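# Swap steel cup on right fixture, invert old cup on plate

## Task

Lift the steel cup from the fixture on the robot's right side and set it upside down on the plate so that its entire rim rests on the plate; then fit one of the two free steel cups fully down over that fixture's plug, and release everything once finished.

## Robot and tools

Robot: two six-joint arms, left_arm and right_arm, each with a parallel two-finger gripper and a wrist camera. Bases in the scene frame: left_arm at (+0.015, +0.371, 0) m, right_arm at (-0.017, -0.310, 0) m, both turned only slightly about z. Scene frame: origin on the tabletop midway between the arms, +x out over the table, +z up, left_arm on the +y side. The arm names are not image sides.

Joint order in every row and every per-joint list: waist, shoulder, elbow, wrist pitch, wrist yaw, wrist roll. Angles are in radians and are absolute targets, not offsets. Stated ranges (URDF signs): waist -2.618..3.054, shoulder 0..3.142, elbow 0..3.142, wrist pitch -1.571..1.571, wrist yaw -1.571..1.571, wrist roll -2.094..2.094. The elbow is sign-flipped on both arms, so in your numbers its range is -3.142..0. Real ends may differ by up to 0.036 rad; a target beyond an end by more than that (and beyond the current angle) is refused, and a target past the real end is clipped, reported as "joint sent to its limit".

Gripper opening: one number per arm in [-1, 1], +1 fully open (pad gap 0.094 m), -1 closed. grip_measured reports the fingers on the same scale. To hold something, command roughly 0.03 below grip_measured; a smaller gap below grips more gently. Readings may be off by about 1 mm per gripper. Fingers point along the gripper's +z and close along its y; the reported end-effector point sits between the pads, about 1 cm short of the tips.

A row is 14 numbers: left_arm's 6 joints then its opening, then right_arm's 6 joints and opening. Both arms must always be given. Optionally 12 more values in 0..1 follow, scaling each joint's stiffness (left 6, then right 6, joint order as above); they persist until changed.

Tools:
- execute_actions(actions): a list of actions; each action is a table of up to 15 rows, one row per 1/30 s step; a short table repeats its last row to fill 15 steps. An empty list just fetches state and images.
- move(target, speed, blocking): target is one 14-number row of absolute joint angles plus openings. All joints travel along paths that finish together, so the hand follows a curve, taking 0.5 to 10 s. speed (0.01 to 2 rad/s, default 0.5) caps the fastest joint's path. Finger values are applied at the start. No collision avoidance between arms or with objects. Faster moves and targets set deeper past a contact hit and press harder. blocking=false returns after 0.5 s; until the move is seen to end, use wait or stop before sending new rows or moves.
- wait(seconds): 0 to 10 s, arms hold their last command; returns early if a running move ends.
- stop(): brakes a running move; needs some stopping distance.
- zoom_image(camera, region): enlarges [x0, y0, x1, y1] pixels (at most 504x504) of the latest image from cam_high, cam_left_wrist or cam_right_wrist (each 504x504).
- read_manual(section): licence texts only; no motion.
- finished_scene(scene): ends the current scene with the given scene number, after the robot holds the last command; irreversible. The goal must already hold and stay held.

Motion limits: each step, a joint's target is kept within a lead of its measured angle (waist 0.202, shoulder 0.258, elbow 0.238, wrist pitch 0.573, wrist yaw and roll 0.522 rad), and targets that would move the hand more than 70 mm in one step are scaled back. Far targets therefore take several actions; an unfinished motion may need recommanding. To keep a joint still, resend its "Joint targets" value.

Results: a state line per arm with end-effector position (m) and orientation quaternion (wxyz) in the scene frame (less accurate at long reach); Joint positions and Joint velocities per arm (six joints, then pad gap in m); Joint targets (what joints are currently driven toward); grip_measured; camera images and any changed calibration. A move adds a "move:" line: ending (done, off_target, moving, held, fault), limits=held or limits=none, and each arm's joint farthest from target. "joint command not followed" means a clearance check altered targets. FAULT or OVER-TEMPERATURE FAULT lines mean an arm stopped. MOTOR HOT appears from 75 °C; at 90 °C the arm halts 10 s, at 100 °C it goes limp and drops. Holding loads heats motors, even while you think, so avoid long static holds.

Cameras come with pinhole-plus-radial calibration (K, distortion, world-to-camera transform); expect small errors of a few degrees and millimetres.

Avoid: letting arms collide or push each other, hard impacts or strong pressing, dropping or slipping the cups, and knocking anything off the table, which fails the task. Brief external tugs on held parts or pushes on loose objects may occur. The simulation keeps running while you think; the robot holds your last command meanwhile.

Each tool is called by a JSON object that holds its "fn" and its "kwargs".

## Session

{"fn": "execute_actions", "kwargs": {"actions": []}}

Scene clock: 0.00 s.
left_arm: end_effector_position=(+0.4736, +0.4219, +0.3220) grip_measured=+1.000 end_effector_quat_wxyz=(+0.682, -0.337, +0.568, -0.314) | right_arm: end_effector_position=(+0.0668, -0.4629, +0.1511) grip_measured=+1.000 end_effector_quat_wxyz=(+0.051, +0.987, -0.038, +0.150)
Joint names: [waist, shoulder, elbow, wrist pitch, wrist yaw, wrist roll]
Joint positions: left_arm=[ 0.221  1.414 -0.812  0.73   0.008 -0.967  0.094] | right_arm=[-1.469  0.998 -0.954 -1.345 -0.262  1.898  0.094]
Joint velocities: left_arm=[ 0.002  0.002 -0.002 -0.037 -0.066 -0.051  0.   ] | right_arm=[-0.012 -0.017 -0.007  0.022 -0.037  0.007  0.   ]
Joint targets: left_arm=[0.221 1.406 -0.820 0.731 0.009 -0.960] | right_arm=[-1.469 0.993 -0.961 -1.352 -0.256 1.897]
Joint stiffness scale: left_arm=[1. 1. 1. 1. 1. 1.] | right_arm=[1. 1. 1. 1. 1. 1.]
camera_calibration (this result's frames):
cam_left_wrist: T_world_to_cam=[[-0.113196, -0.504613, 0.855893, -0.0130372], [-0.498815, -0.716139, -0.488188, 0.728914], [0.859285, -0.482193, -0.170645, -0.0499245], [0, 0, 0, 1]] pos_world=[0.405017, 0.491352, 0.358486]
cam_right_wrist: T_world_to_cam=[[-0.025183, 0.975723, -0.217557, 0.490141], [0.628536, 0.184684, 0.755536, -0.033885], [0.777372, -0.117716, -0.617928, 0.0923196], [0, 0, 0, 1]] pos_world=[-0.0381255, -0.461116, 0.189282]

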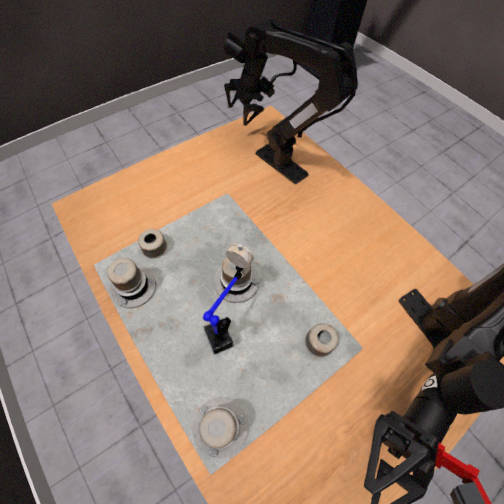

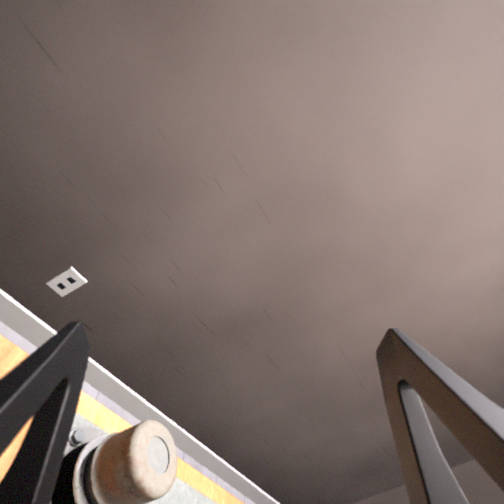

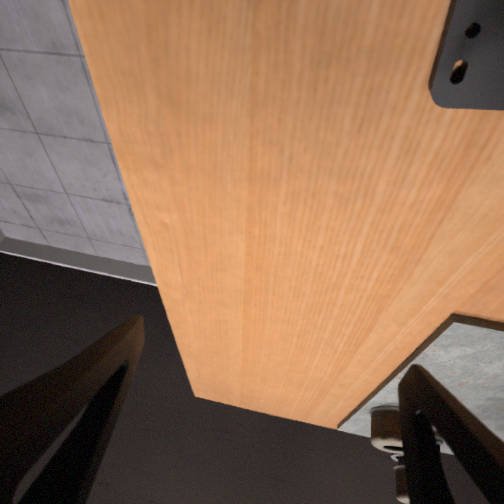

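{"fn": "move", "kwargs": {"target": [0.221,1.406,-0.82,0.731,0.009,-0.96,1,0.05,2.15,-2.24,-0.97,0,0,1], "speed": 1.2}}

Scene clock: 2.83 s.
left_arm: end_effector_position=(+0.4736, +0.4219, +0.3220) grip_measured=+1.000 end_effector_quat_wxyz=(+0.682, -0.337, +0.568, -0.314) | right_arm: end_effector_position=(+0.5284, -0.2088, +0.2129) grip_measured=+1.000 end_effector_quat_wxyz=(+0.311, -0.083, +0.946, +0.033)
Joint names: [waist, shoulder, elbow, wrist pitch, wrist yaw, wrist roll]
Joint positions: left_arm=[ 0.221  1.414 -0.812  0.73   0.008 -0.968  0.094] | right_arm=[ 0.055  2.157 -2.216 -0.994 -0.007  0.007  0.094]
Joint velocities: left_arm=[ 0.012 -0.007  0.002 -0.066 -0.051 -0.037  0.   ] | right_arm=[-0.012 -0.022  0.007 -0.022 -0.051 -0.051  0.   ]
Joint targets: left_arm=[0.221 1.406 -0.820 0.731 0.009 -0.960] | right_arm=[0.050 2.150 -2.240 -0.970 -0.000 0.000]
Joint stiffness scale: left_arm=[1. 1. 1. 1. 1. 1.] | right_arm=[1. 1. 1. 1. 1. 1.]
move: off_target (right_arm); limits=none; left_arm: farthest joint: the shoulder, 0.008 radians from its target (0.008 radians at the start); right_arm: farthest joint: the elbow, 0.024 radians from its target (1.286 radians at the start)
camera_calibration (this result's frames):
cam_left_wrist: T_world_to_cam=[[-0.11337, -0.50363, 0.856449, -0.0135483], [-0.498863, -0.716617, -0.487438, 0.728896], [0.859234, -0.482511, -0.169999, -0.0499742], [0, 0, 0, 1]] pos_world=[0.405023, 0.491403, 0.3584]
cam_right_wrist: T_world_to_cam=[[0.343701, -0.939069, 0.00437189, -0.374758], [-0.938337, -0.343611, -0.0381355, 0.469003], [0.0373141, 0.00900492, -0.999263, 0.300266], [0, 0, 0, 1]] pos_world=[0.557684, -0.193473, 0.319568]

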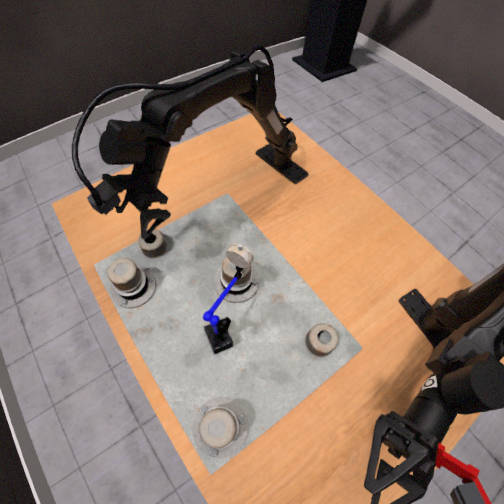

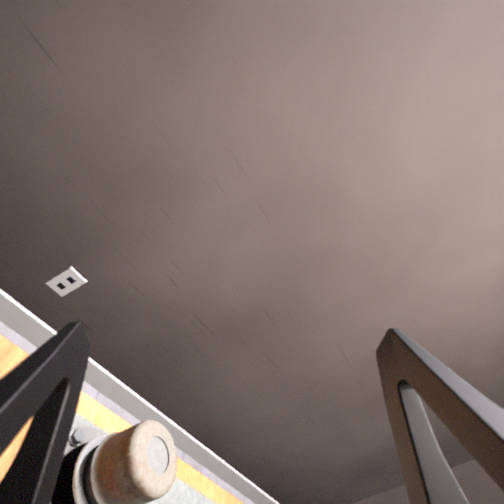

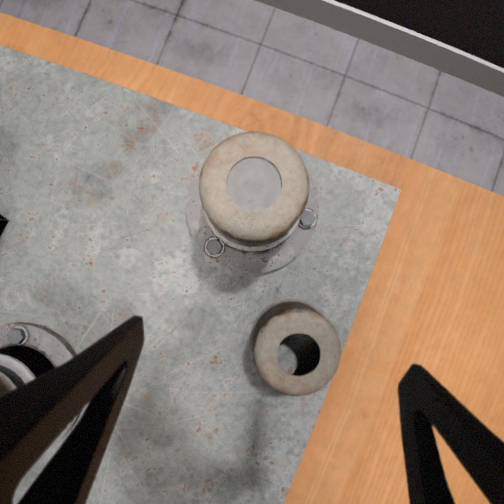

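{"fn": "move", "kwargs": {"target": [0.221,1.406,-0.82,0.731,0.009,-0.96,1,0.092,2.325,-2.222,-0.622,0,0,1], "speed": 0.5}}

Scene clock: 4.80 s.
left_arm: end_effector_position=(+0.4736, +0.4219, +0.3220) grip_measured=+1.000 end_effector_quat_wxyz=(+0.682, -0.337, +0.568, -0.314) | right_arm: end_effector_position=(+0.6006, -0.1762, +0.1701) grip_measured=+1.000 end_effector_quat_wxyz=(+0.391, -0.095, +0.914, +0.046)
Joint names: [waist, shoulder, elbow, wrist pitch, wrist yaw, wrist roll]
Joint positions: left_arm=[ 0.221  1.414 -0.812  0.73   0.008 -0.969  0.094] | right_arm=[ 0.085  2.33  -2.216 -0.648 -0.007  0.007  0.094]
Joint velocities: left_arm=[-0.002 -0.002 -0.012 -0.007 -0.007 -0.007  0.   ] | right_arm=[ 0.007 -0.002  0.012 -0.066  0.022 -0.022  0.   ]
Joint targets: left_arm=[0.221 1.406 -0.820 0.731 0.009 -0.960] | right_arm=[0.092 2.325 -2.222 -0.622 -0.000 0.000]
Joint stiffness scale: left_arm=[1. 1. 1. 1. 1. 1.] | right_arm=[1. 1. 1. 1. 1. 1.]
move: off_target (right_arm); limits=none; left_arm: farthest joint: the wrist roll, 0.009 radians from its target (0.008 radians at the start); right_arm: farthest joint: the wrist pitch, 0.026 radians from its target (0.372 radians at the start)
camera_calibration (this result's frames):
cam_left_wrist: T_world_to_cam=[[-0.113428, -0.503302, 0.856634, -0.0137186], [-0.498879, -0.716776, -0.487188, 0.72889], [0.859217, -0.482617, -0.169784, -0.0499908], [0, 0, 0, 1]] pos_world=[0.405025, 0.49142, 0.358371]
cam_right_wrist: T_world_to_cam=[[0.369201, -0.928711, 0.0344573, -0.387356], [-0.906531, -0.368054, -0.206732, 0.551515], [0.204676, 0.0450891, -0.977791, 0.156735], [0, 0, 0, 1]] pos_world=[0.610897, -0.163821, 0.280617]

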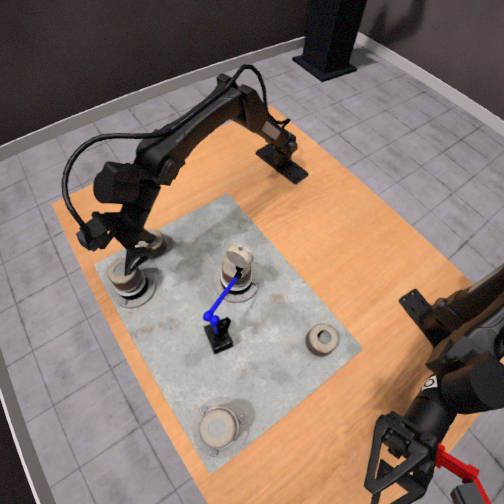

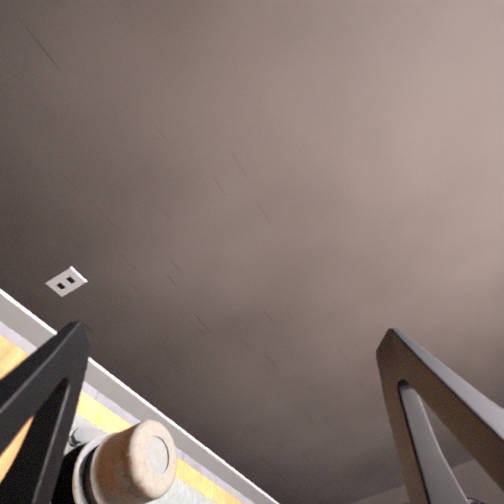

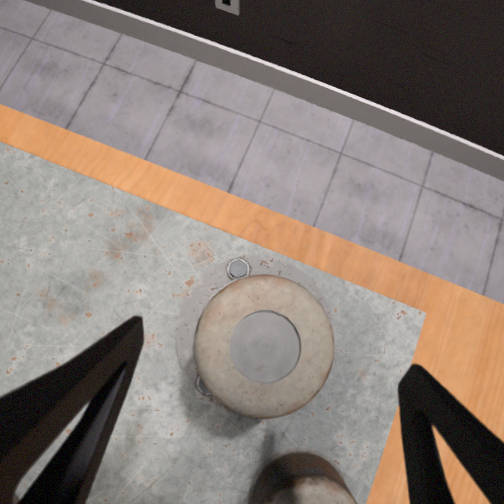

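{"fn": "move", "kwargs": {"target": [0.221,1.406,-0.82,0.731,0.009,-0.96,1,0.082,2.334,-1.932,-0.324,0.015,0,1], "speed": 0.35}}

Scene clock: 6.67 s.
left_arm: end_effector_position=(+0.4736, +0.4219, +0.3220) grip_measured=+1.000 end_effector_quat_wxyz=(+0.682, -0.337, +0.568, -0.315) | right_arm: end_effector_position=(+0.6029, -0.1784, +0.0992) grip_measured=+1.000 end_effector_quat_wxyz=(+0.397, -0.092, +0.912, +0.039)
Joint names: [waist, shoulder, elbow, wrist pitch, wrist yaw, wrist roll]
Joint positions: left_arm=[ 0.221  1.414 -0.812  0.73   0.008 -0.969  0.094] | right_arm=[ 0.085  2.336 -1.935 -0.35   0.008  0.006  0.094]
Joint velocities: left_arm=[-0.012 -0.002  0.012  0.051 -0.007 -0.022  0.   ] | right_arm=[ 0.017 -0.022  0.002  0.007  0.007  0.066  0.   ]
Joint targets: left_arm=[0.221 1.406 -0.820 0.731 0.009 -0.960] | right_arm=[0.082 2.334 -1.932 -0.324 0.015 -0.000]
Joint stiffness scale: left_arm=[1. 1. 1. 1. 1. 1.] | right_arm=[1. 1. 1. 1. 1. 1.]
move: off_target (right_arm); limits=none; left_arm: farthest joint: the wrist roll, 0.009 radians from its target (0.009 radians at the start); right_arm: farthest joint: the wrist pitch, 0.026 radians from its target (0.324 radians at the start)
camera_calibration (this result's frames):
cam_left_wrist: T_world_to_cam=[[-0.113545, -0.502646, 0.857003, -0.0140593], [-0.49891, -0.717094, -0.486688, 0.728878], [0.859183, -0.482829, -0.169353, -0.0500242], [0, 0, 0, 1]] pos_world=[0.405029, 0.491454, 0.358313]
cam_right_wrist: T_world_to_cam=[[0.359079, -0.93215, 0.0464578, -0.383473], [-0.907378, -0.360322, -0.216409, 0.541066], [0.218466, 0.0355533, -0.975197, 0.0767379], [0, 0, 0, 1]] pos_world=[0.611884, -0.165225, 0.209741]

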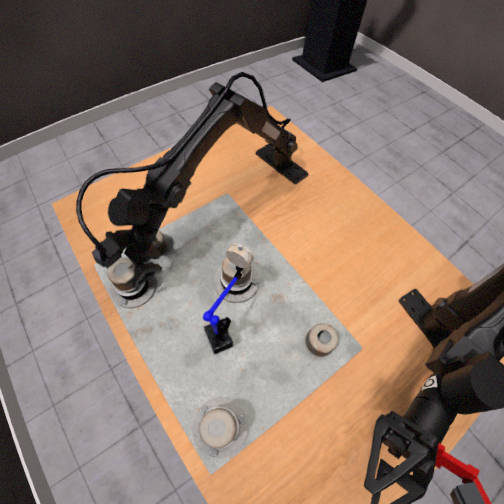

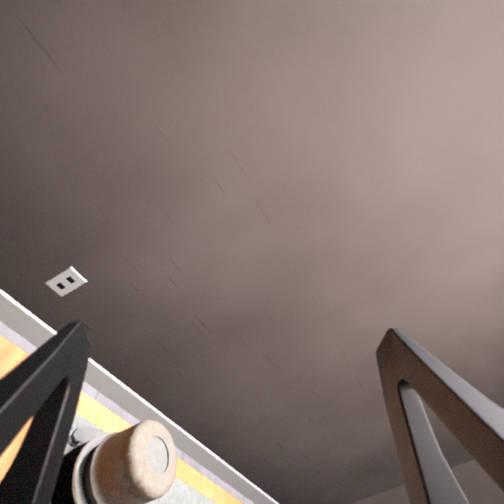

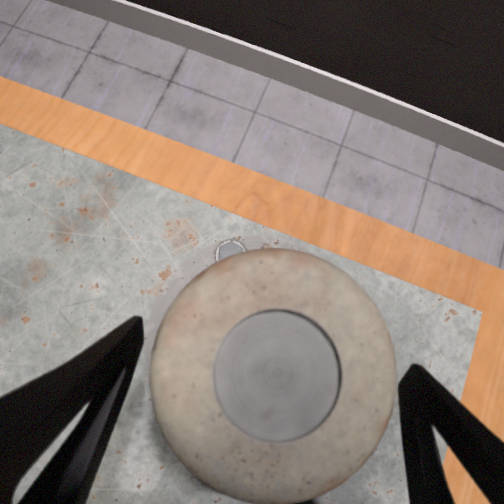

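{"fn": "move", "kwargs": {"target": [0.221,1.406,-0.82,0.731,0.009,-0.96,1,0.092,2.334,-1.932,-0.324,0.005,0,0.4]}}

{"fn": "move", "kwargs": {"target": [0.221,1.406,-0.82,0.731,0.009,-0.96,1,0.14,2.27,-2.07,-0.45,0.19,0.19,0.4], "speed": 0.15}}

Scene clock: 7.60 s.
left_arm: end_effector_position=(+0.4736, +0.4219, +0.3220) grip_measured=+1.000 end_effector_quat_wxyz=(+0.682, -0.337, +0.568, -0.315) | right_arm: end_effector_position=(+0.6025, -0.1762, +0.0992) grip_measured=+0.466 end_effector_quat_wxyz=(+0.396, -0.094, +0.912, +0.043)
Joint names: [waist, shoulder, elbow, wrist pitch, wrist yaw, wrist roll]
Joint positions: left_arm=[ 0.221  1.414 -0.812  0.73   0.008 -0.97   0.094] | right_arm=[ 0.087  2.336 -1.935 -0.35   0.     0.007  0.069]
Joint velocities: left_arm=[-0.002  0.017  0.032 -0.037  0.022  0.081  0.   ] | right_arm=[ 0.007 -0.022  0.012  0.007 -0.022  0.007 -0.001]
Joint targets: left_arm=[0.221 1.406 -0.820 0.731 0.009 -0.960] | right_arm=[0.092 2.334 -1.932 -0.324 0.005 0.000]
Joint stiffness scale: left_arm=[1. 1. 1. 1. 1. 1.] | right_arm=[1. 1. 1. 1. 1. 1.]
move: off_target (right_arm); limits=none; left_arm: farthest joint: the wrist roll, 0.010 radians from its target (0.009 radians at the start); right_arm: farthest joint: the wrist pitch, 0.026 radians from its target (0.026 radians at the start)
camera_calibration (this result's frames):
cam_left_wrist: T_world_to_cam=[[-0.113603, -0.502318, 0.857188, -0.0142296], [-0.498926, -0.717252, -0.486437, 0.728872], [0.859166, -0.482934, -0.169138, -0.0500409], [0, 0, 0, 1]] pos_world=[0.405031, 0.491471, 0.358284]
cam_right_wrist: T_world_to_cam=[[0.365242, -0.929996, 0.0413084, -0.384067], [-0.905232, -0.365167, -0.217273, 0.539375], [0.217148, 0.0419636, -0.975236, 0.0786854], [0, 0, 0, 1]] pos_world=[0.611451, -0.163521, 0.209794]

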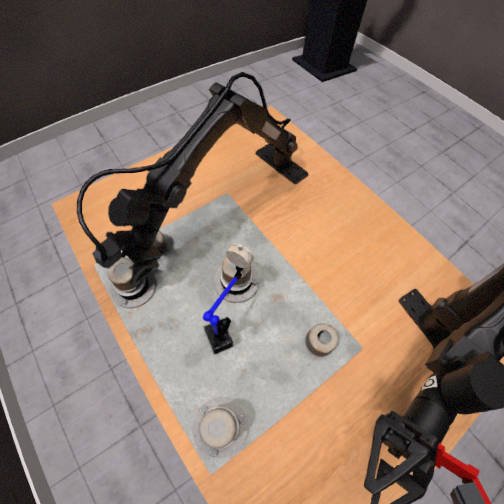

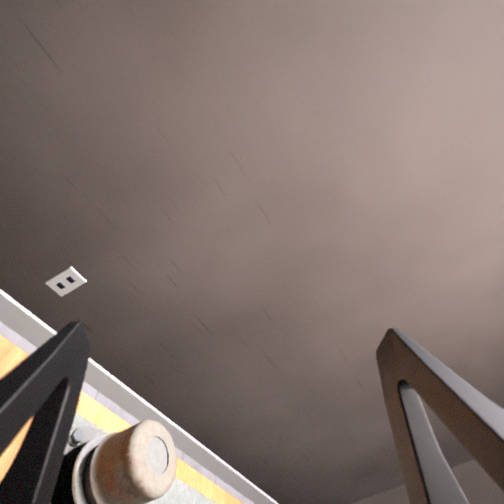

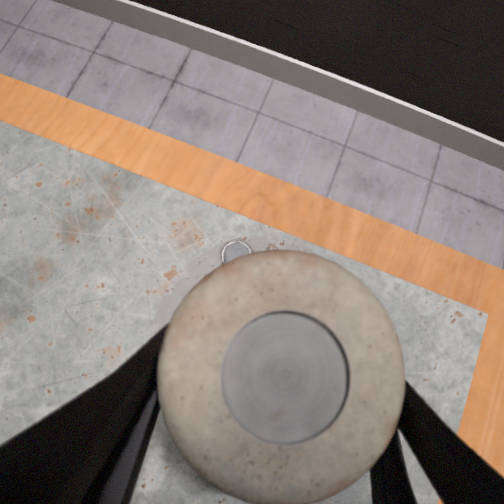

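Scene clock: 9.60 s.
left_arm: end_effector_position=(+0.4736, +0.4219, +0.3220) grip_measured=+1.000 end_effector_quat_wxyz=(+0.682, -0.337, +0.568, -0.315) | right_arm: end_effector_position=(+0.5998, -0.1781, +0.1412) grip_measured=+0.466 end_effector_quat_wxyz=(+0.408, -0.000, +0.913, +0.010)
Joint names: [waist, shoulder, elbow, wrist pitch, wrist yaw, wrist roll]
Joint positions: left_arm=[ 0.221  1.414 -0.812  0.73   0.008 -0.97   0.094] | right_arm=[ 0.133  2.305 -2.038 -0.477  0.173  0.181  0.069]
Joint velocities: left_arm=[-0.007 -0.002  0.012  0.022 -0.066  0.037  0.   ] | right_arm=[ 0.007 -0.007 -0.002  0.022  0.007  0.022 -0.001]
Joint targets: left_arm=[0.221 1.406 -0.820 0.731 0.009 -0.960] | right_arm=[0.140 2.270 -2.070 -0.450 0.190 0.190]
Joint stiffness scale: left_arm=[1. 1. 1. 1. 1. 1.] | right_arm=[1. 1. 1. 1. 1. 1.]
move: off_target (right_arm); limits=none; left_arm: farthest joint: the wrist roll, 0.010 radians from its target (0.010 radians at the start); right_arm: farthest joint: the shoulder, 0.035 radians from its target (0.066 radians at the start)
camera_calibration (this result's frames):
cam_left_wrist: T_world_to_cam=[[-0.113661, -0.50199, 0.857372, -0.0143999], [-0.498942, -0.717411, -0.486187, 0.728866], [0.859149, -0.48304, -0.168923, -0.0500577], [0, 0, 0, 1]] pos_world=[0.405033, 0.491488, 0.358255]
cam_right_wrist: T_world_to_cam=[[0.174353, -0.984169, 0.0318019, -0.280421], [-0.954938, -0.176877, -0.238344, 0.611663], [0.240196, 0.0111873, -0.97066, 0.100349], [0, 0, 0, 1]] pos_world=[0.608889, -0.168916, 0.252109]

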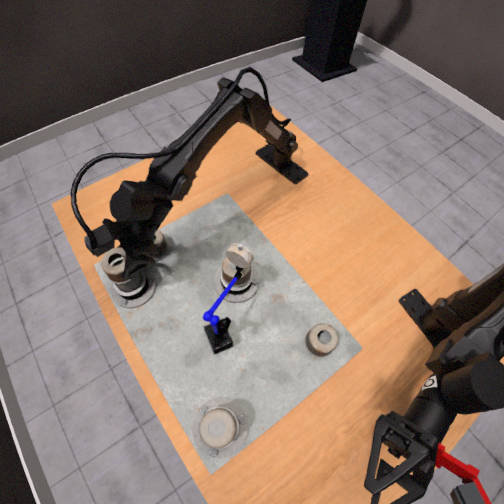

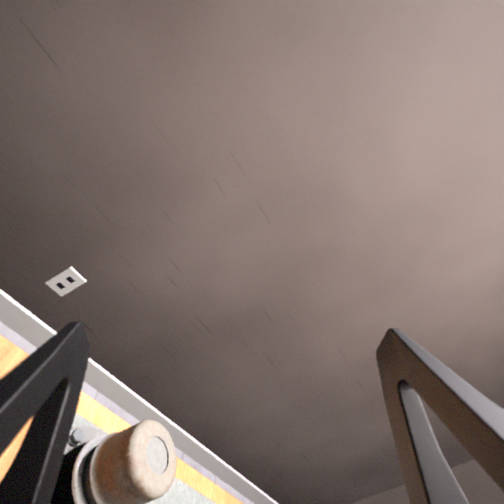

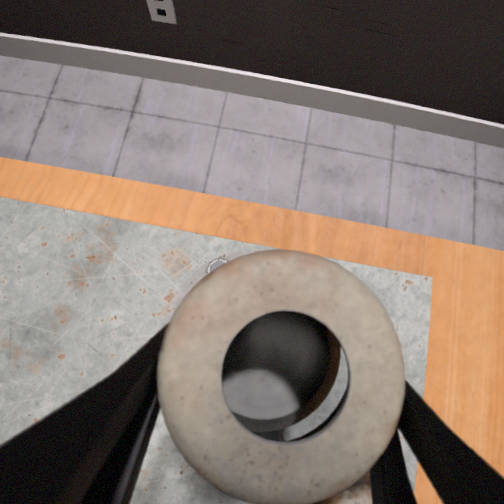

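{"fn": "move", "kwargs": {"target": [0.221,1.406,-0.82,0.731,0.009,-0.96,1,0.14,2.31,-2.345,-0.69,0.19,0.19,0.4], "speed": 0.4}}

{"fn": "move", "kwargs": {"target": [0.221,1.406,-0.82,0.731,0.009,-0.96,1,0.245,1.55,-1.26,-0.39,-0.01,0,0.4], "speed": 0.9}}

{"fn": "move", "kwargs": {"target": [0.221,1.406,-0.82,0.731,0.009,-0.96,1,0.245,1.745,-0.877,0.19,-0.01,0,0.4], "speed": 0.5}}

Scene clock: 11.50 s.
left_arm: end_effector_position=(+0.4736, +0.4219, +0.3220) grip_measured=+1.000 end_effector_quat_wxyz=(+0.682, -0.338, +0.567, -0.315) | right_arm: end_effector_position=(+0.6000, -0.1782, +0.2039) grip_measured=+0.466 end_effector_quat_wxyz=(+0.414, +0.001, +0.910, +0.011)
Joint names: [waist, shoulder, elbow, wrist pitch, wrist yaw, wrist roll]
Joint positions: left_arm=[ 0.221  1.414 -0.812  0.73   0.008 -0.971  0.094] | right_arm=[ 0.133  2.327 -2.315 -0.717  0.174  0.182  0.069]
Joint velocities: left_arm=[-0.012  0.012 -0.012 -0.051 -0.022  0.081  0.   ] | right_arm=[-0.002  0.002 -0.002 -0.051  0.037 -0.037  0.001]
Joint targets: left_arm=[0.221 1.406 -0.820 0.731 0.009 -0.960] | right_arm=[0.140 2.310 -2.345 -0.690 0.190 0.190]
Joint stiffness scale: left_arm=[1. 1. 1. 1. 1. 1.] | right_arm=[1. 1. 1. 1. 1. 1.]
move: off_target (right_arm); limits=none; left_arm: farthest joint: the wrist roll, 0.011 radians from its target (0.010 radians at the start); right_arm: farthest joint: the elbow, 0.030 radians from its target (0.307 radians at the start)
camera_calibration (this result's frames):
cam_left_wrist: T_world_to_cam=[[-0.113777, -0.501333, 0.857741, -0.0147406], [-0.498974, -0.717728, -0.485686, 0.728854], [0.859115, -0.483251, -0.168492, -0.0500914], [0, 0, 0, 1]] pos_world=[0.405036, 0.491522, 0.358198]
cam_right_wrist: T_world_to_cam=[[0.172848, -0.984476, 0.030509, -0.281419], [-0.951565, -0.174906, -0.252849, 0.628107], [0.25426, 0.0146733, -0.967025, 0.152599], [0, 0, 0, 1]] pos_world=[0.607527, -0.16943, 0.314969]

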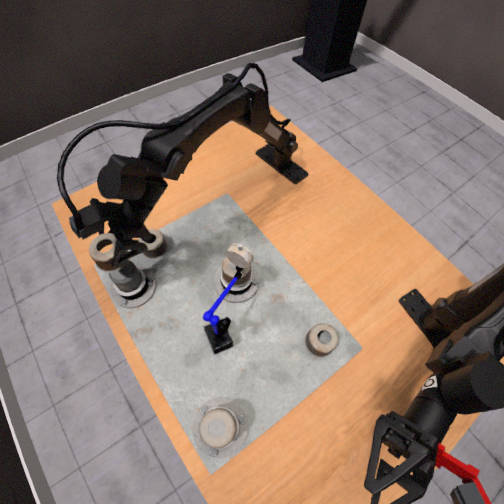

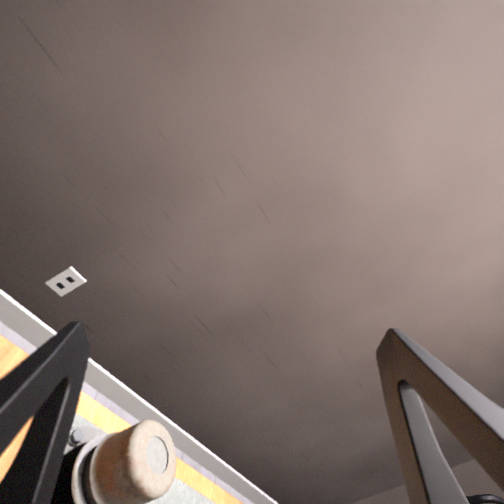

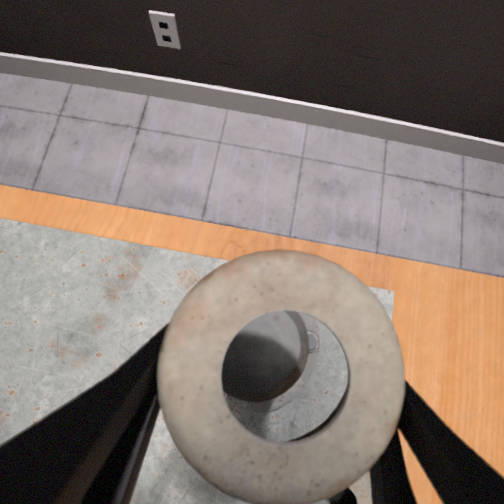

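Scene clock: 13.47 s.
left_arm: end_effector_position=(+0.4736, +0.4219, +0.3220) grip_measured=+1.000 end_effector_quat_wxyz=(+0.682, -0.338, +0.567, -0.315) | right_arm: end_effector_position=(+0.4035, -0.1491, +0.1856) grip_measured=+0.466 end_effector_quat_wxyz=(+0.377, -0.164, +0.909, +0.071)
Joint names: [waist, shoulder, elbow, wrist pitch, wrist yaw, wrist roll]
Joint positions: left_arm=[ 0.221  1.414 -0.812  0.73   0.008 -0.972  0.094] | right_arm=[ 0.238  1.581 -1.254 -0.456 -0.001  0.007  0.069]
Joint velocities: left_arm=[-0.012 -0.017 -0.007 -0.037 -0.022 -0.066  0.   ] | right_arm=[-0.007  0.012 -0.002  0.022  0.022 -0.037 -0.001]
Joint targets: left_arm=[0.221 1.406 -0.820 0.731 0.009 -0.960] | right_arm=[0.245 1.550 -1.260 -0.390 -0.010 -0.000]
Joint stiffness scale: left_arm=[1. 1. 1. 1. 1. 1.] | right_arm=[1. 1. 1. 1. 1. 1.]
move: off_target (right_arm); limits=none; left_arm: farthest joint: the wrist roll, 0.012 radians from its target (0.011 radians at the start); right_arm: farthest joint: the wrist pitch, 0.066 radians from its target (0.327 radians at the start)
camera_calibration (this result's frames):
cam_left_wrist: T_world_to_cam=[[-0.113893, -0.500677, 0.858109, -0.0150812], [-0.499007, -0.718045, -0.485185, 0.728841], [0.859081, -0.483461, -0.168061, -0.0501253], [0, 0, 0, 1]] pos_world=[0.40504, 0.491556, 0.35814]
cam_right_wrist: T_world_to_cam=[[0.503475, -0.863299, 0.0350371, -0.334517], [-0.845355, -0.500581, -0.186531, 0.337885], [0.178571, 0.0642947, -0.981824, 0.225107], [0, 0, 0, 1]] pos_world=[0.413856, -0.134123, 0.295762]

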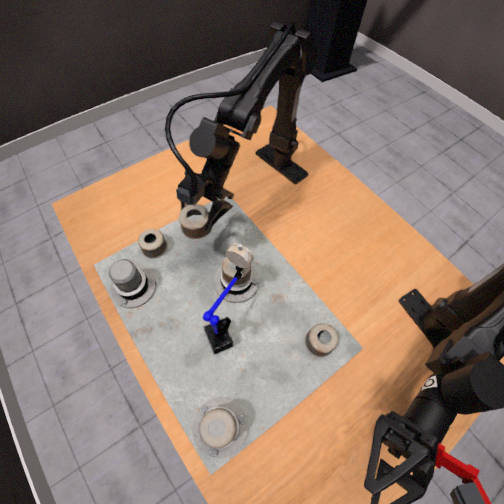

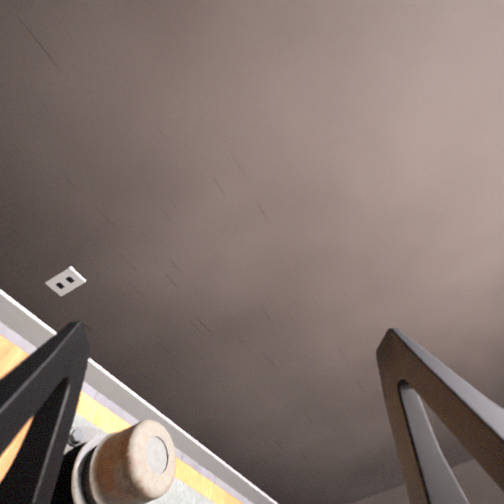

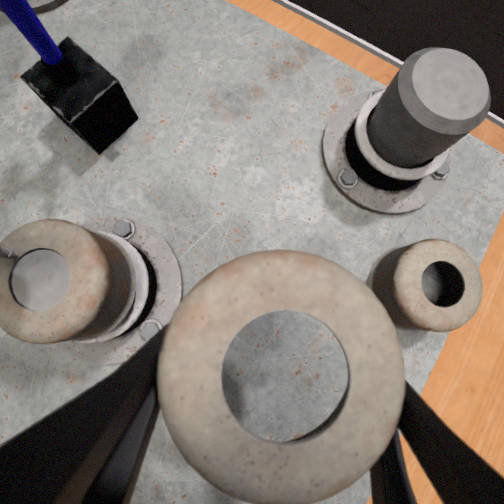

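Scene clock: 15.50 s.
left_arm: end_effector_position=(+0.4736, +0.4219, +0.3220) grip_measured=+1.000 end_effector_quat_wxyz=(+0.682, -0.338, +0.567, -0.316) | right_arm: end_effector_position=(+0.4033, -0.1492, +0.0554) grip_measured=+0.466 end_effector_quat_wxyz=(+0.387, -0.163, +0.904, +0.073)
Joint names: [waist, shoulder, elbow, wrist pitch, wrist yaw, wrist roll]
Joint positions: left_arm=[ 0.221  1.414 -0.812  0.73   0.008 -0.972  0.094] | right_arm=[ 0.238  1.754 -0.87   0.123 -0.001  0.006  0.069]
Joint velocities: left_arm=[-0.007  0.002  0.012 -0.051  0.007  0.022  0.   ] | right_arm=[-0.012 -0.007  0.002 -0.007  0.007  0.007  0.001]
Joint targets: left_arm=[0.221 1.406 -0.820 0.731 0.009 -0.960] | right_arm=[0.245 1.745 -0.877 0.190 -0.010 -0.000]
Joint stiffness scale: left_arm=[1. 1. 1. 1. 1. 1.] | right_arm=[1. 1. 1. 1. 1. 1.]
move: off_target (right_arm); limits=none; left_arm: farthest joint: the wrist roll, 0.012 radians from its target (0.012 radians at the start); right_arm: farthest joint: the wrist pitch, 0.067 radians from its target (0.646 radians at the start)
camera_calibration (this result's frames):
cam_left_wrist: T_world_to_cam=[[-0.113951, -0.500348, 0.858293, -0.0152515], [-0.499023, -0.718203, -0.484934, 0.728835], [0.859064, -0.483566, -0.167845, -0.0501423], [0, 0, 0, 1]] pos_world=[0.405042, 0.491573, 0.358111]
cam_right_wrist: T_world_to_cam=[[0.503192, -0.863312, 0.038614, -0.329938], [-0.841079, -0.499516, -0.207531, 0.312995], [0.198452, 0.0719505, -0.977466, 0.0902277], [0, 0, 0, 1]] pos_world=[0.41137, -0.134985, 0.165891]

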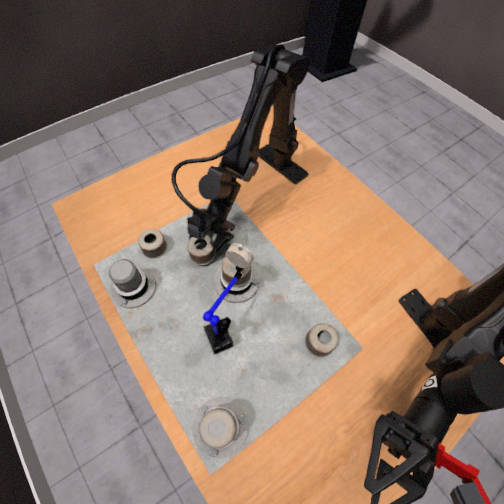

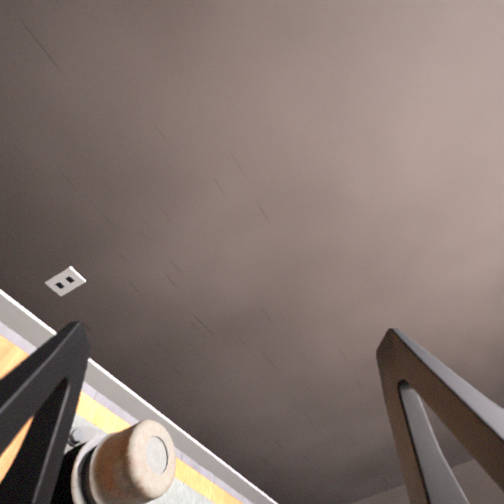

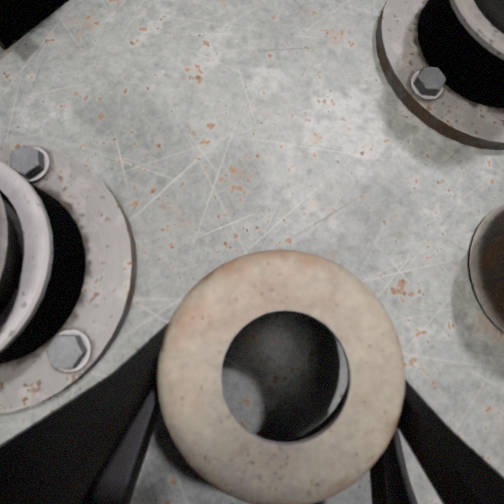

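{"fn": "move", "kwargs": {"target": [0.221,1.406,-0.82,0.731,0.009,-0.96,1,0.245,1.785,-0.848,0.24,-0.01,0,0.4], "speed": 0.08}}

Scene clock: 17.43 s.
left_arm: end_effector_position=(+0.4736, +0.4219, +0.3220) grip_measured=+1.000 end_effector_quat_wxyz=(+0.681, -0.338, +0.567, -0.316) | right_arm: end_effector_position=(+0.4034, -0.1491, +0.0432) grip_measured=+0.466 end_effector_quat_wxyz=(+0.388, -0.163, +0.904, +0.073)
Joint names: [waist, shoulder, elbow, wrist pitch, wrist yaw, wrist roll]
Joint positions: left_arm=[ 0.221  1.414 -0.812  0.73   0.008 -0.973  0.094] | right_arm=[ 0.238  1.787 -0.849  0.179 -0.001  0.006  0.069]
Joint velocities: left_arm=[-0.002  0.007  0.002  0.022  0.007  0.022  0.   ] | right_arm=[-0.002  0.012  0.007 -0.007  0.022 -0.007 -0.001]
Joint targets: left_arm=[0.221 1.406 -0.820 0.731 0.009 -0.960] | right_arm=[0.245 1.785 -0.848 0.240 -0.010 0.000]
Joint stiffness scale: left_arm=[1. 1. 1. 1. 1. 1.] | right_arm=[1. 1. 1. 1. 1. 1.]
move: off_target (right_arm); limits=none; left_arm: farthest joint: the wrist roll, 0.013 radians from its target (0.012 radians at the start); right_arm: farthest joint: the wrist pitch, 0.061 radians from its target (0.117 radians at the start)
camera_calibration (this result's frames):
cam_left_wrist: T_world_to_cam=[[-0.114067, -0.499691, 0.85866, -0.015592], [-0.499055, -0.718519, -0.484433, 0.728822], [0.85903, -0.483777, -0.167414, -0.0501764], [0, 0, 0, 1]] pos_world=[0.405046, 0.491607, 0.358053]
cam_right_wrist: T_world_to_cam=[[0.503151, -0.863327, 0.0388017, -0.329476], [-0.840857, -0.499432, -0.208634, 0.310524], [0.199498, 0.0723475, -0.977224, 0.0779163], [0, 0, 0, 1]] pos_world=[0.411338, -0.134997, 0.153712]

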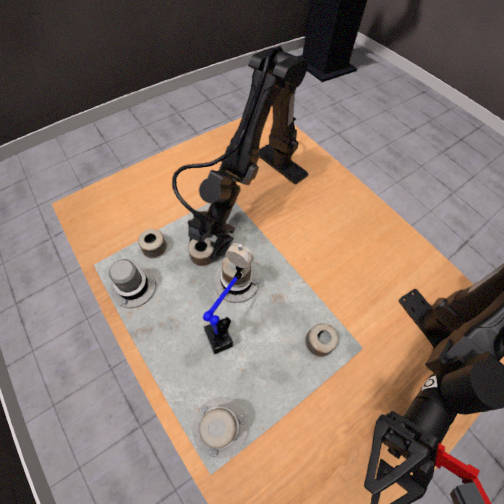

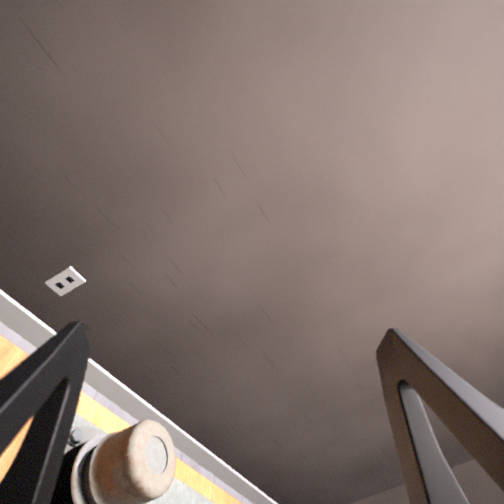

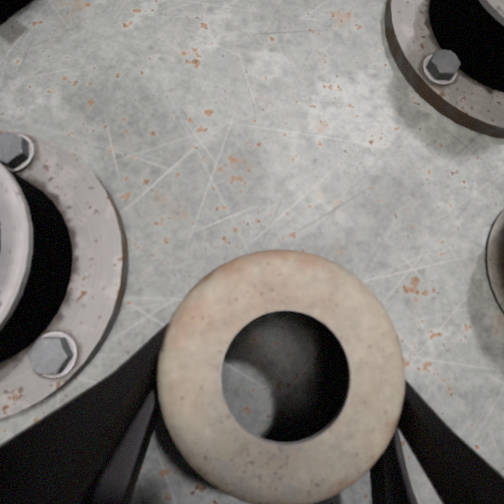

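{"fn": "move", "kwargs": {"target": [0.221,1.406,-0.82,0.731,0.009,-0.96,1,0.245,1.797,-0.84,0.22,-0.01,0,0.4], "speed": 0.05}}

{"fn": "move", "kwargs": {"target": [0.221,1.406,-0.82,0.731,0.009,-0.96,1,0.245,1.797,-0.84,0.2,-0.01,0,1]}}

{"fn": "move", "kwargs": {"target": [0.221,1.406,-0.82,0.731,0.009,-0.96,1,0.24,1.59,-1.08,-0.25,-0.01,0,1], "speed": 0.8}}

{"fn": "move", "kwargs": {"target": [0.221,1.406,-0.82,0.731,0.009,-0.96,1,-0.012,1.88,-1.39,-0.21,-0.01,0,1], "speed": 0.7}}

Scene clock: 18.83 s.
left_arm: end_effector_position=(+0.4736, +0.4219, +0.3220) grip_measured=+1.000 end_effector_quat_wxyz=(+0.681, -0.338, +0.567, -0.316) | right_arm: end_effector_position=(+0.4032, -0.1492, +0.0426) grip_measured=+0.466 end_effector_quat_wxyz=(+0.387, -0.163, +0.905, +0.073)
Joint names: [waist, shoulder, elbow, wrist pitch, wrist yaw, wrist roll]
Joint positions: left_arm=[ 0.221  1.414 -0.812  0.73   0.008 -0.973  0.094] | right_arm=[ 0.238  1.788 -0.849  0.178 -0.001  0.006  0.069]
Joint velocities: left_arm=[ 0.002 -0.017 -0.012 -0.051 -0.022 -0.051  0.   ] | right_arm=[-0.002  0.007  0.002 -0.066  0.037 -0.051  0.001]
Joint targets: left_arm=[0.221 1.406 -0.820 0.731 0.009 -0.960] | right_arm=[0.245 1.797 -0.840 0.220 -0.010 0.000]
Joint stiffness scale: left_arm=[1. 1. 1. 1. 1. 1.] | right_arm=[1. 1. 1. 1. 1. 1.]
move: off_target (right_arm); limits=none; left_arm: farthest joint: the wrist roll, 0.013 radians from its target (0.013 radians at the start); right_arm: farthest joint: the wrist pitch, 0.042 radians from its target (0.041 radians at the start)
camera_calibration (this result's frames):
cam_left_wrist: T_world_to_cam=[[-0.114067, -0.499691, 0.85866, -0.015592], [-0.499055, -0.718519, -0.484433, 0.728822], [0.85903, -0.483777, -0.167414, -0.0501764], [0, 0, 0, 1]] pos_world=[0.405046, 0.491607, 0.358053]
cam_right_wrist: T_world_to_cam=[[0.503219, -0.863301, 0.0384889, -0.329427], [-0.841227, -0.499572, -0.206796, 0.310233], [0.197755, 0.0716858, -0.977627, 0.0779687], [0, 0, 0, 1]] pos_world=[0.411332, -0.135, 0.153059]

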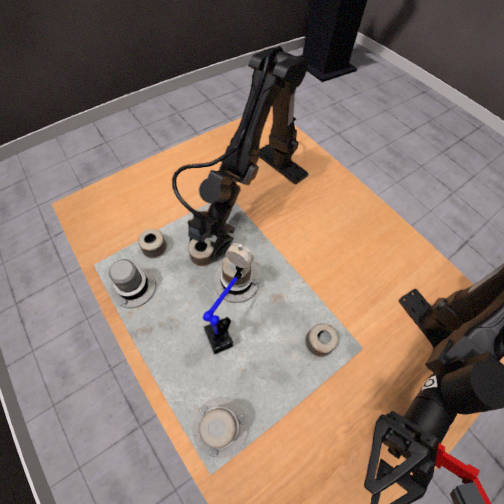

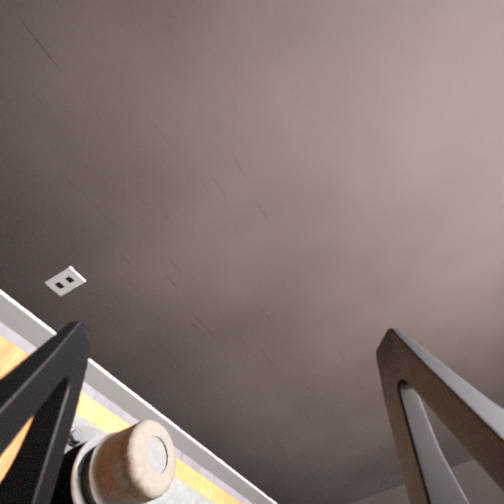

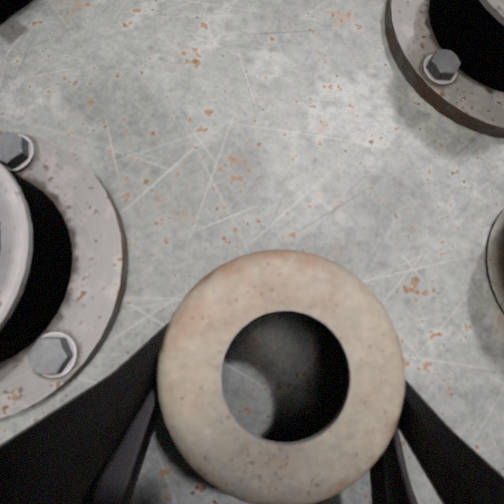

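Scene clock: 19.53 s.
left_arm: end_effector_position=(+0.4736, +0.4219, +0.3220) grip_measured=+1.000 end_effector_quat_wxyz=(+0.681, -0.338, +0.567, -0.316) | right_arm: end_effector_position=(+0.4032, -0.1492, +0.0426) grip_measured=+1.000 end_effector_quat_wxyz=(+0.387, -0.163, +0.905, +0.073)
Joint names: [waist, shoulder, elbow, wrist pitch, wrist yaw, wrist roll]
Joint positions: left_arm=[ 0.221  1.414 -0.812  0.73   0.008 -0.973  0.094] | right_arm=[ 0.238  1.788 -0.849  0.178 -0.001  0.006  0.094]
Joint velocities: left_arm=[-0.027 -0.007  0.002 -0.081 -0.051 -0.095  0.   ] | right_arm=[-0.002 -0.002 -0.002  0.066  0.007  0.007  0.   ]
Joint targets: left_arm=[0.221 1.406 -0.820 0.731 0.009 -0.960] | right_arm=[0.245 1.797 -0.840 0.200 -0.010 -0.000]
Joint stiffness scale: left_arm=[1. 1. 1. 1. 1. 1.] | right_arm=[1. 1. 1. 1. 1. 1.]
move: off_target (right_arm); limits=none; left_arm: farthest joint: the wrist roll, 0.013 radians from its target (0.013 radians at the start); right_arm: farthest joint: the wrist pitch, 0.022 radians from its target (0.022 radians at the start)
camera_calibration (this result's frames):
cam_left_wrist: T_world_to_cam=[[-0.114125, -0.499362, 0.858844, -0.0157623], [-0.499071, -0.718677, -0.484182, 0.728815], [0.859013, -0.483881, -0.167198, -0.0501935], [0, 0, 0, 1]] pos_world=[0.405048, 0.491624, 0.358024]
cam_right_wrist: T_world_to_cam=[[0.503219, -0.863301, 0.0384889, -0.329427], [-0.841227, -0.499572, -0.206796, 0.310233], [0.197755, 0.0716858, -0.977627, 0.0779687], [0, 0, 0, 1]] pos_world=[0.411332, -0.135, 0.153059]

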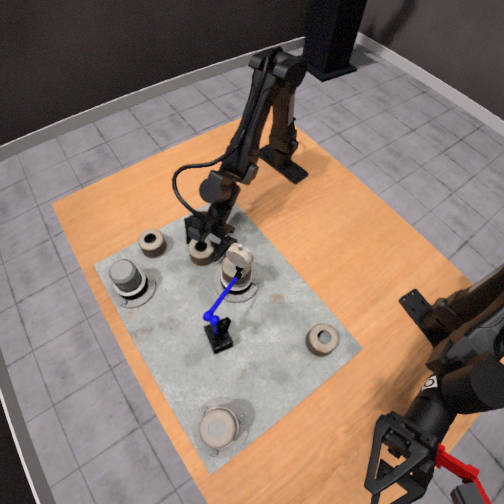

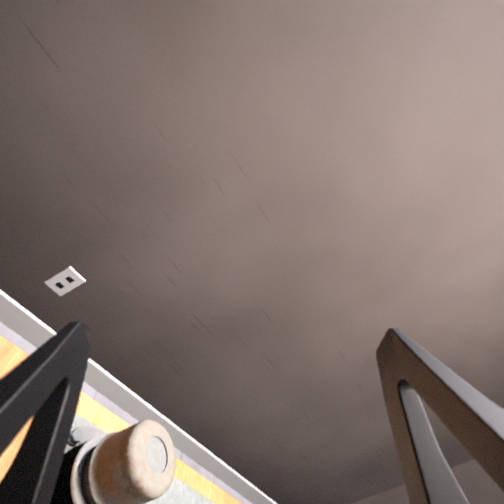

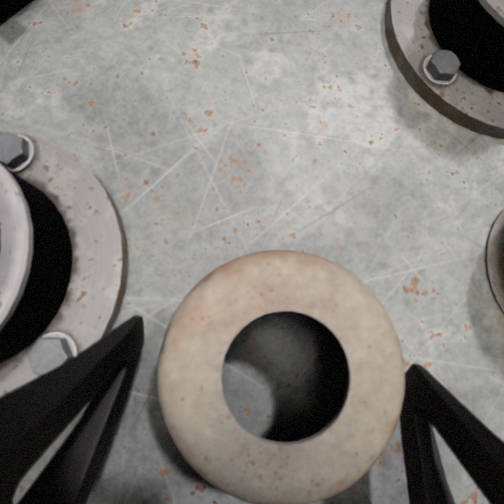

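Scene clock: 20.93 s.
left_arm: end_effector_position=(+0.4736, +0.4219, +0.3220) grip_measured=+1.000 end_effector_quat_wxyz=(+0.681, -0.338, +0.567, -0.316) | right_arm: end_effector_position=(+0.4007, -0.1501, +0.1348) grip_measured=+1.000 end_effector_quat_wxyz=(+0.381, -0.164, +0.907, +0.072)
Joint names: [waist, shoulder, elbow, wrist pitch, wrist yaw, wrist roll]
Joint positions: left_arm=[ 0.221  1.414 -0.812  0.73   0.008 -0.974  0.094] | right_arm=[ 0.238  1.602 -1.065 -0.236 -0.001  0.006  0.094]
Joint velocities: left_arm=[-0.002 -0.012  0.017 -0.066  0.007 -0.007  0.   ] | right_arm=[-0.007 -0.012 -0.012  0.037  0.037 -0.022  0.   ]
Joint targets: left_arm=[0.221 1.406 -0.820 0.731 0.009 -0.960] | right_arm=[0.240 1.590 -1.080 -0.250 -0.010 0.000]
Joint stiffness scale: left_arm=[1. 1. 1. 1. 1. 1.] | right_arm=[1. 1. 1. 1. 1. 1.]
move: done; limits=none; left_arm: farthest joint: the wrist roll, 0.014 radians from its target (0.013 radians at the start); right_arm: farthest joint: the elbow, 0.015 radians from its target (0.231 radians at the start)
camera_calibration (this result's frames):
cam_left_wrist: T_world_to_cam=[[-0.114183, -0.499033, 0.859027, -0.0159326], [-0.499087, -0.718834, -0.483931, 0.728809], [0.858996, -0.483986, -0.166982, -0.0502106], [0, 0, 0, 1]] pos_world=[0.40505, 0.491641, 0.357995]
cam_right_wrist: T_world_to_cam=[[0.50366, -0.863134, 0.0364208, -0.33241], [-0.843589, -0.500469, -0.194647, 0.325899], [0.186234, 0.0673119, -0.980197, 0.172999], [0, 0, 0, 1]] pos_world=[0.410129, -0.135457, 0.245115]

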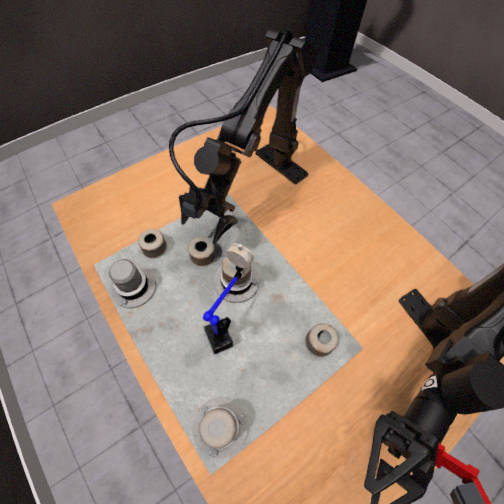

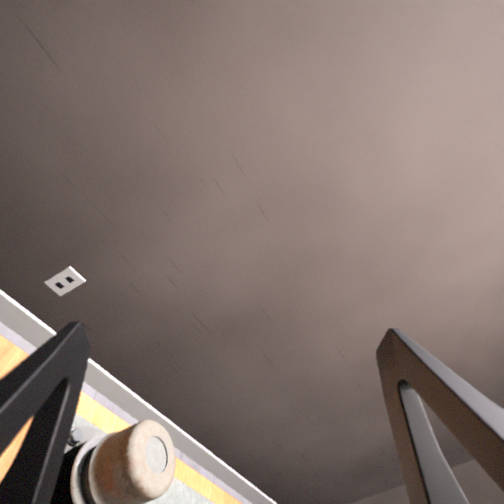

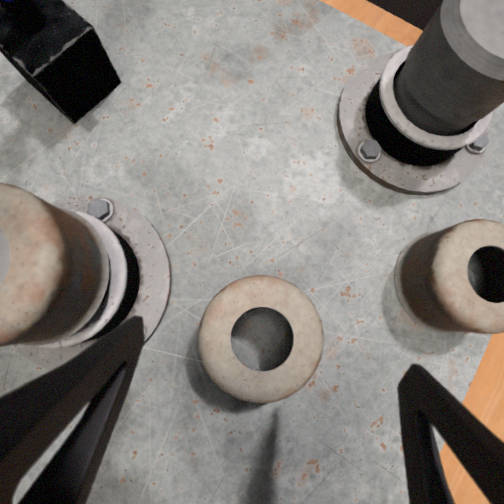

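Scene clock: 21.83 s.
left_arm: end_effector_position=(+0.4736, +0.4219, +0.3220) grip_measured=+1.000 end_effector_quat_wxyz=(+0.681, -0.338, +0.567, -0.316) | right_arm: end_effector_position=(+0.5062, -0.2509, +0.1345) grip_measured=+1.000 end_effector_quat_wxyz=(+0.403, -0.048, +0.914, +0.026)
Joint names: [waist, shoulder, elbow, wrist pitch, wrist yaw, wrist roll]
Joint positions: left_arm=[ 0.221  1.414 -0.812  0.73   0.008 -0.974  0.094] | right_arm=[-0.016  1.879 -1.365 -0.226 -0.005  0.006  0.094]
Joint velocities: left_arm=[-0.012  0.002  0.007  0.007  0.007  0.037  0.   ] | right_arm=[ 0.002 -0.022 -0.012  0.007 -0.007  0.022  0.   ]
Joint targets: left_arm=[0.221 1.406 -0.820 0.731 0.009 -0.960] | right_arm=[-0.012 1.880 -1.390 -0.210 -0.010 0.000]
Joint stiffness scale: left_arm=[1. 1. 1. 1. 1. 1.] | right_arm=[1. 1. 1. 1. 1. 1.]
move: off_target (right_arm); limits=none; left_arm: farthest joint: the wrist roll, 0.014 radians from its target (0.014 radians at the start); right_arm: farthest joint: the elbow, 0.025 radians from its target (0.325 radians at the start)
camera_calibration (this result's frames):
cam_left_wrist: T_world_to_cam=[[-0.114183, -0.499033, 0.859027, -0.0159326], [-0.499087, -0.718834, -0.483931, 0.728809], [0.858996, -0.483986, -0.166982, -0.0502106], [0, 0, 0, 1]] pos_world=[0.40505, 0.491641, 0.357995]
cam_right_wrist: T_world_to_cam=[[0.271936, -0.961504, 0.0395123, -0.380337], [-0.934384, -0.273641, -0.228138, 0.471783], [0.230167, 0.0251192, -0.972827, 0.125962], [0, 0, 0, 1]] pos_world=[0.515262, -0.23976, 0.245199]

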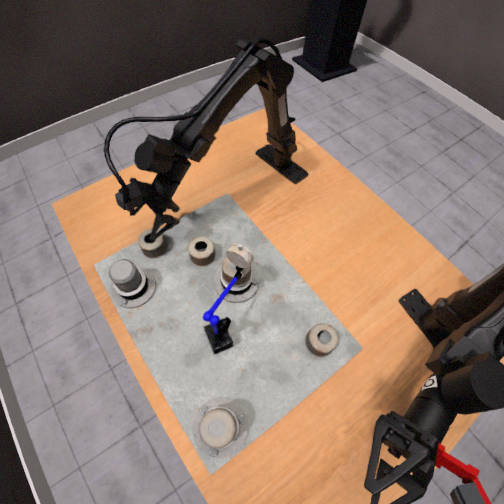

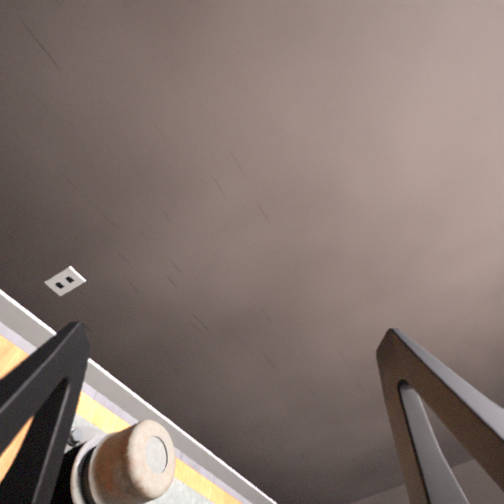

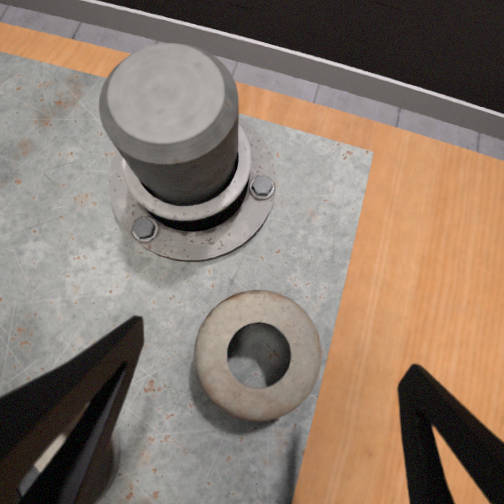

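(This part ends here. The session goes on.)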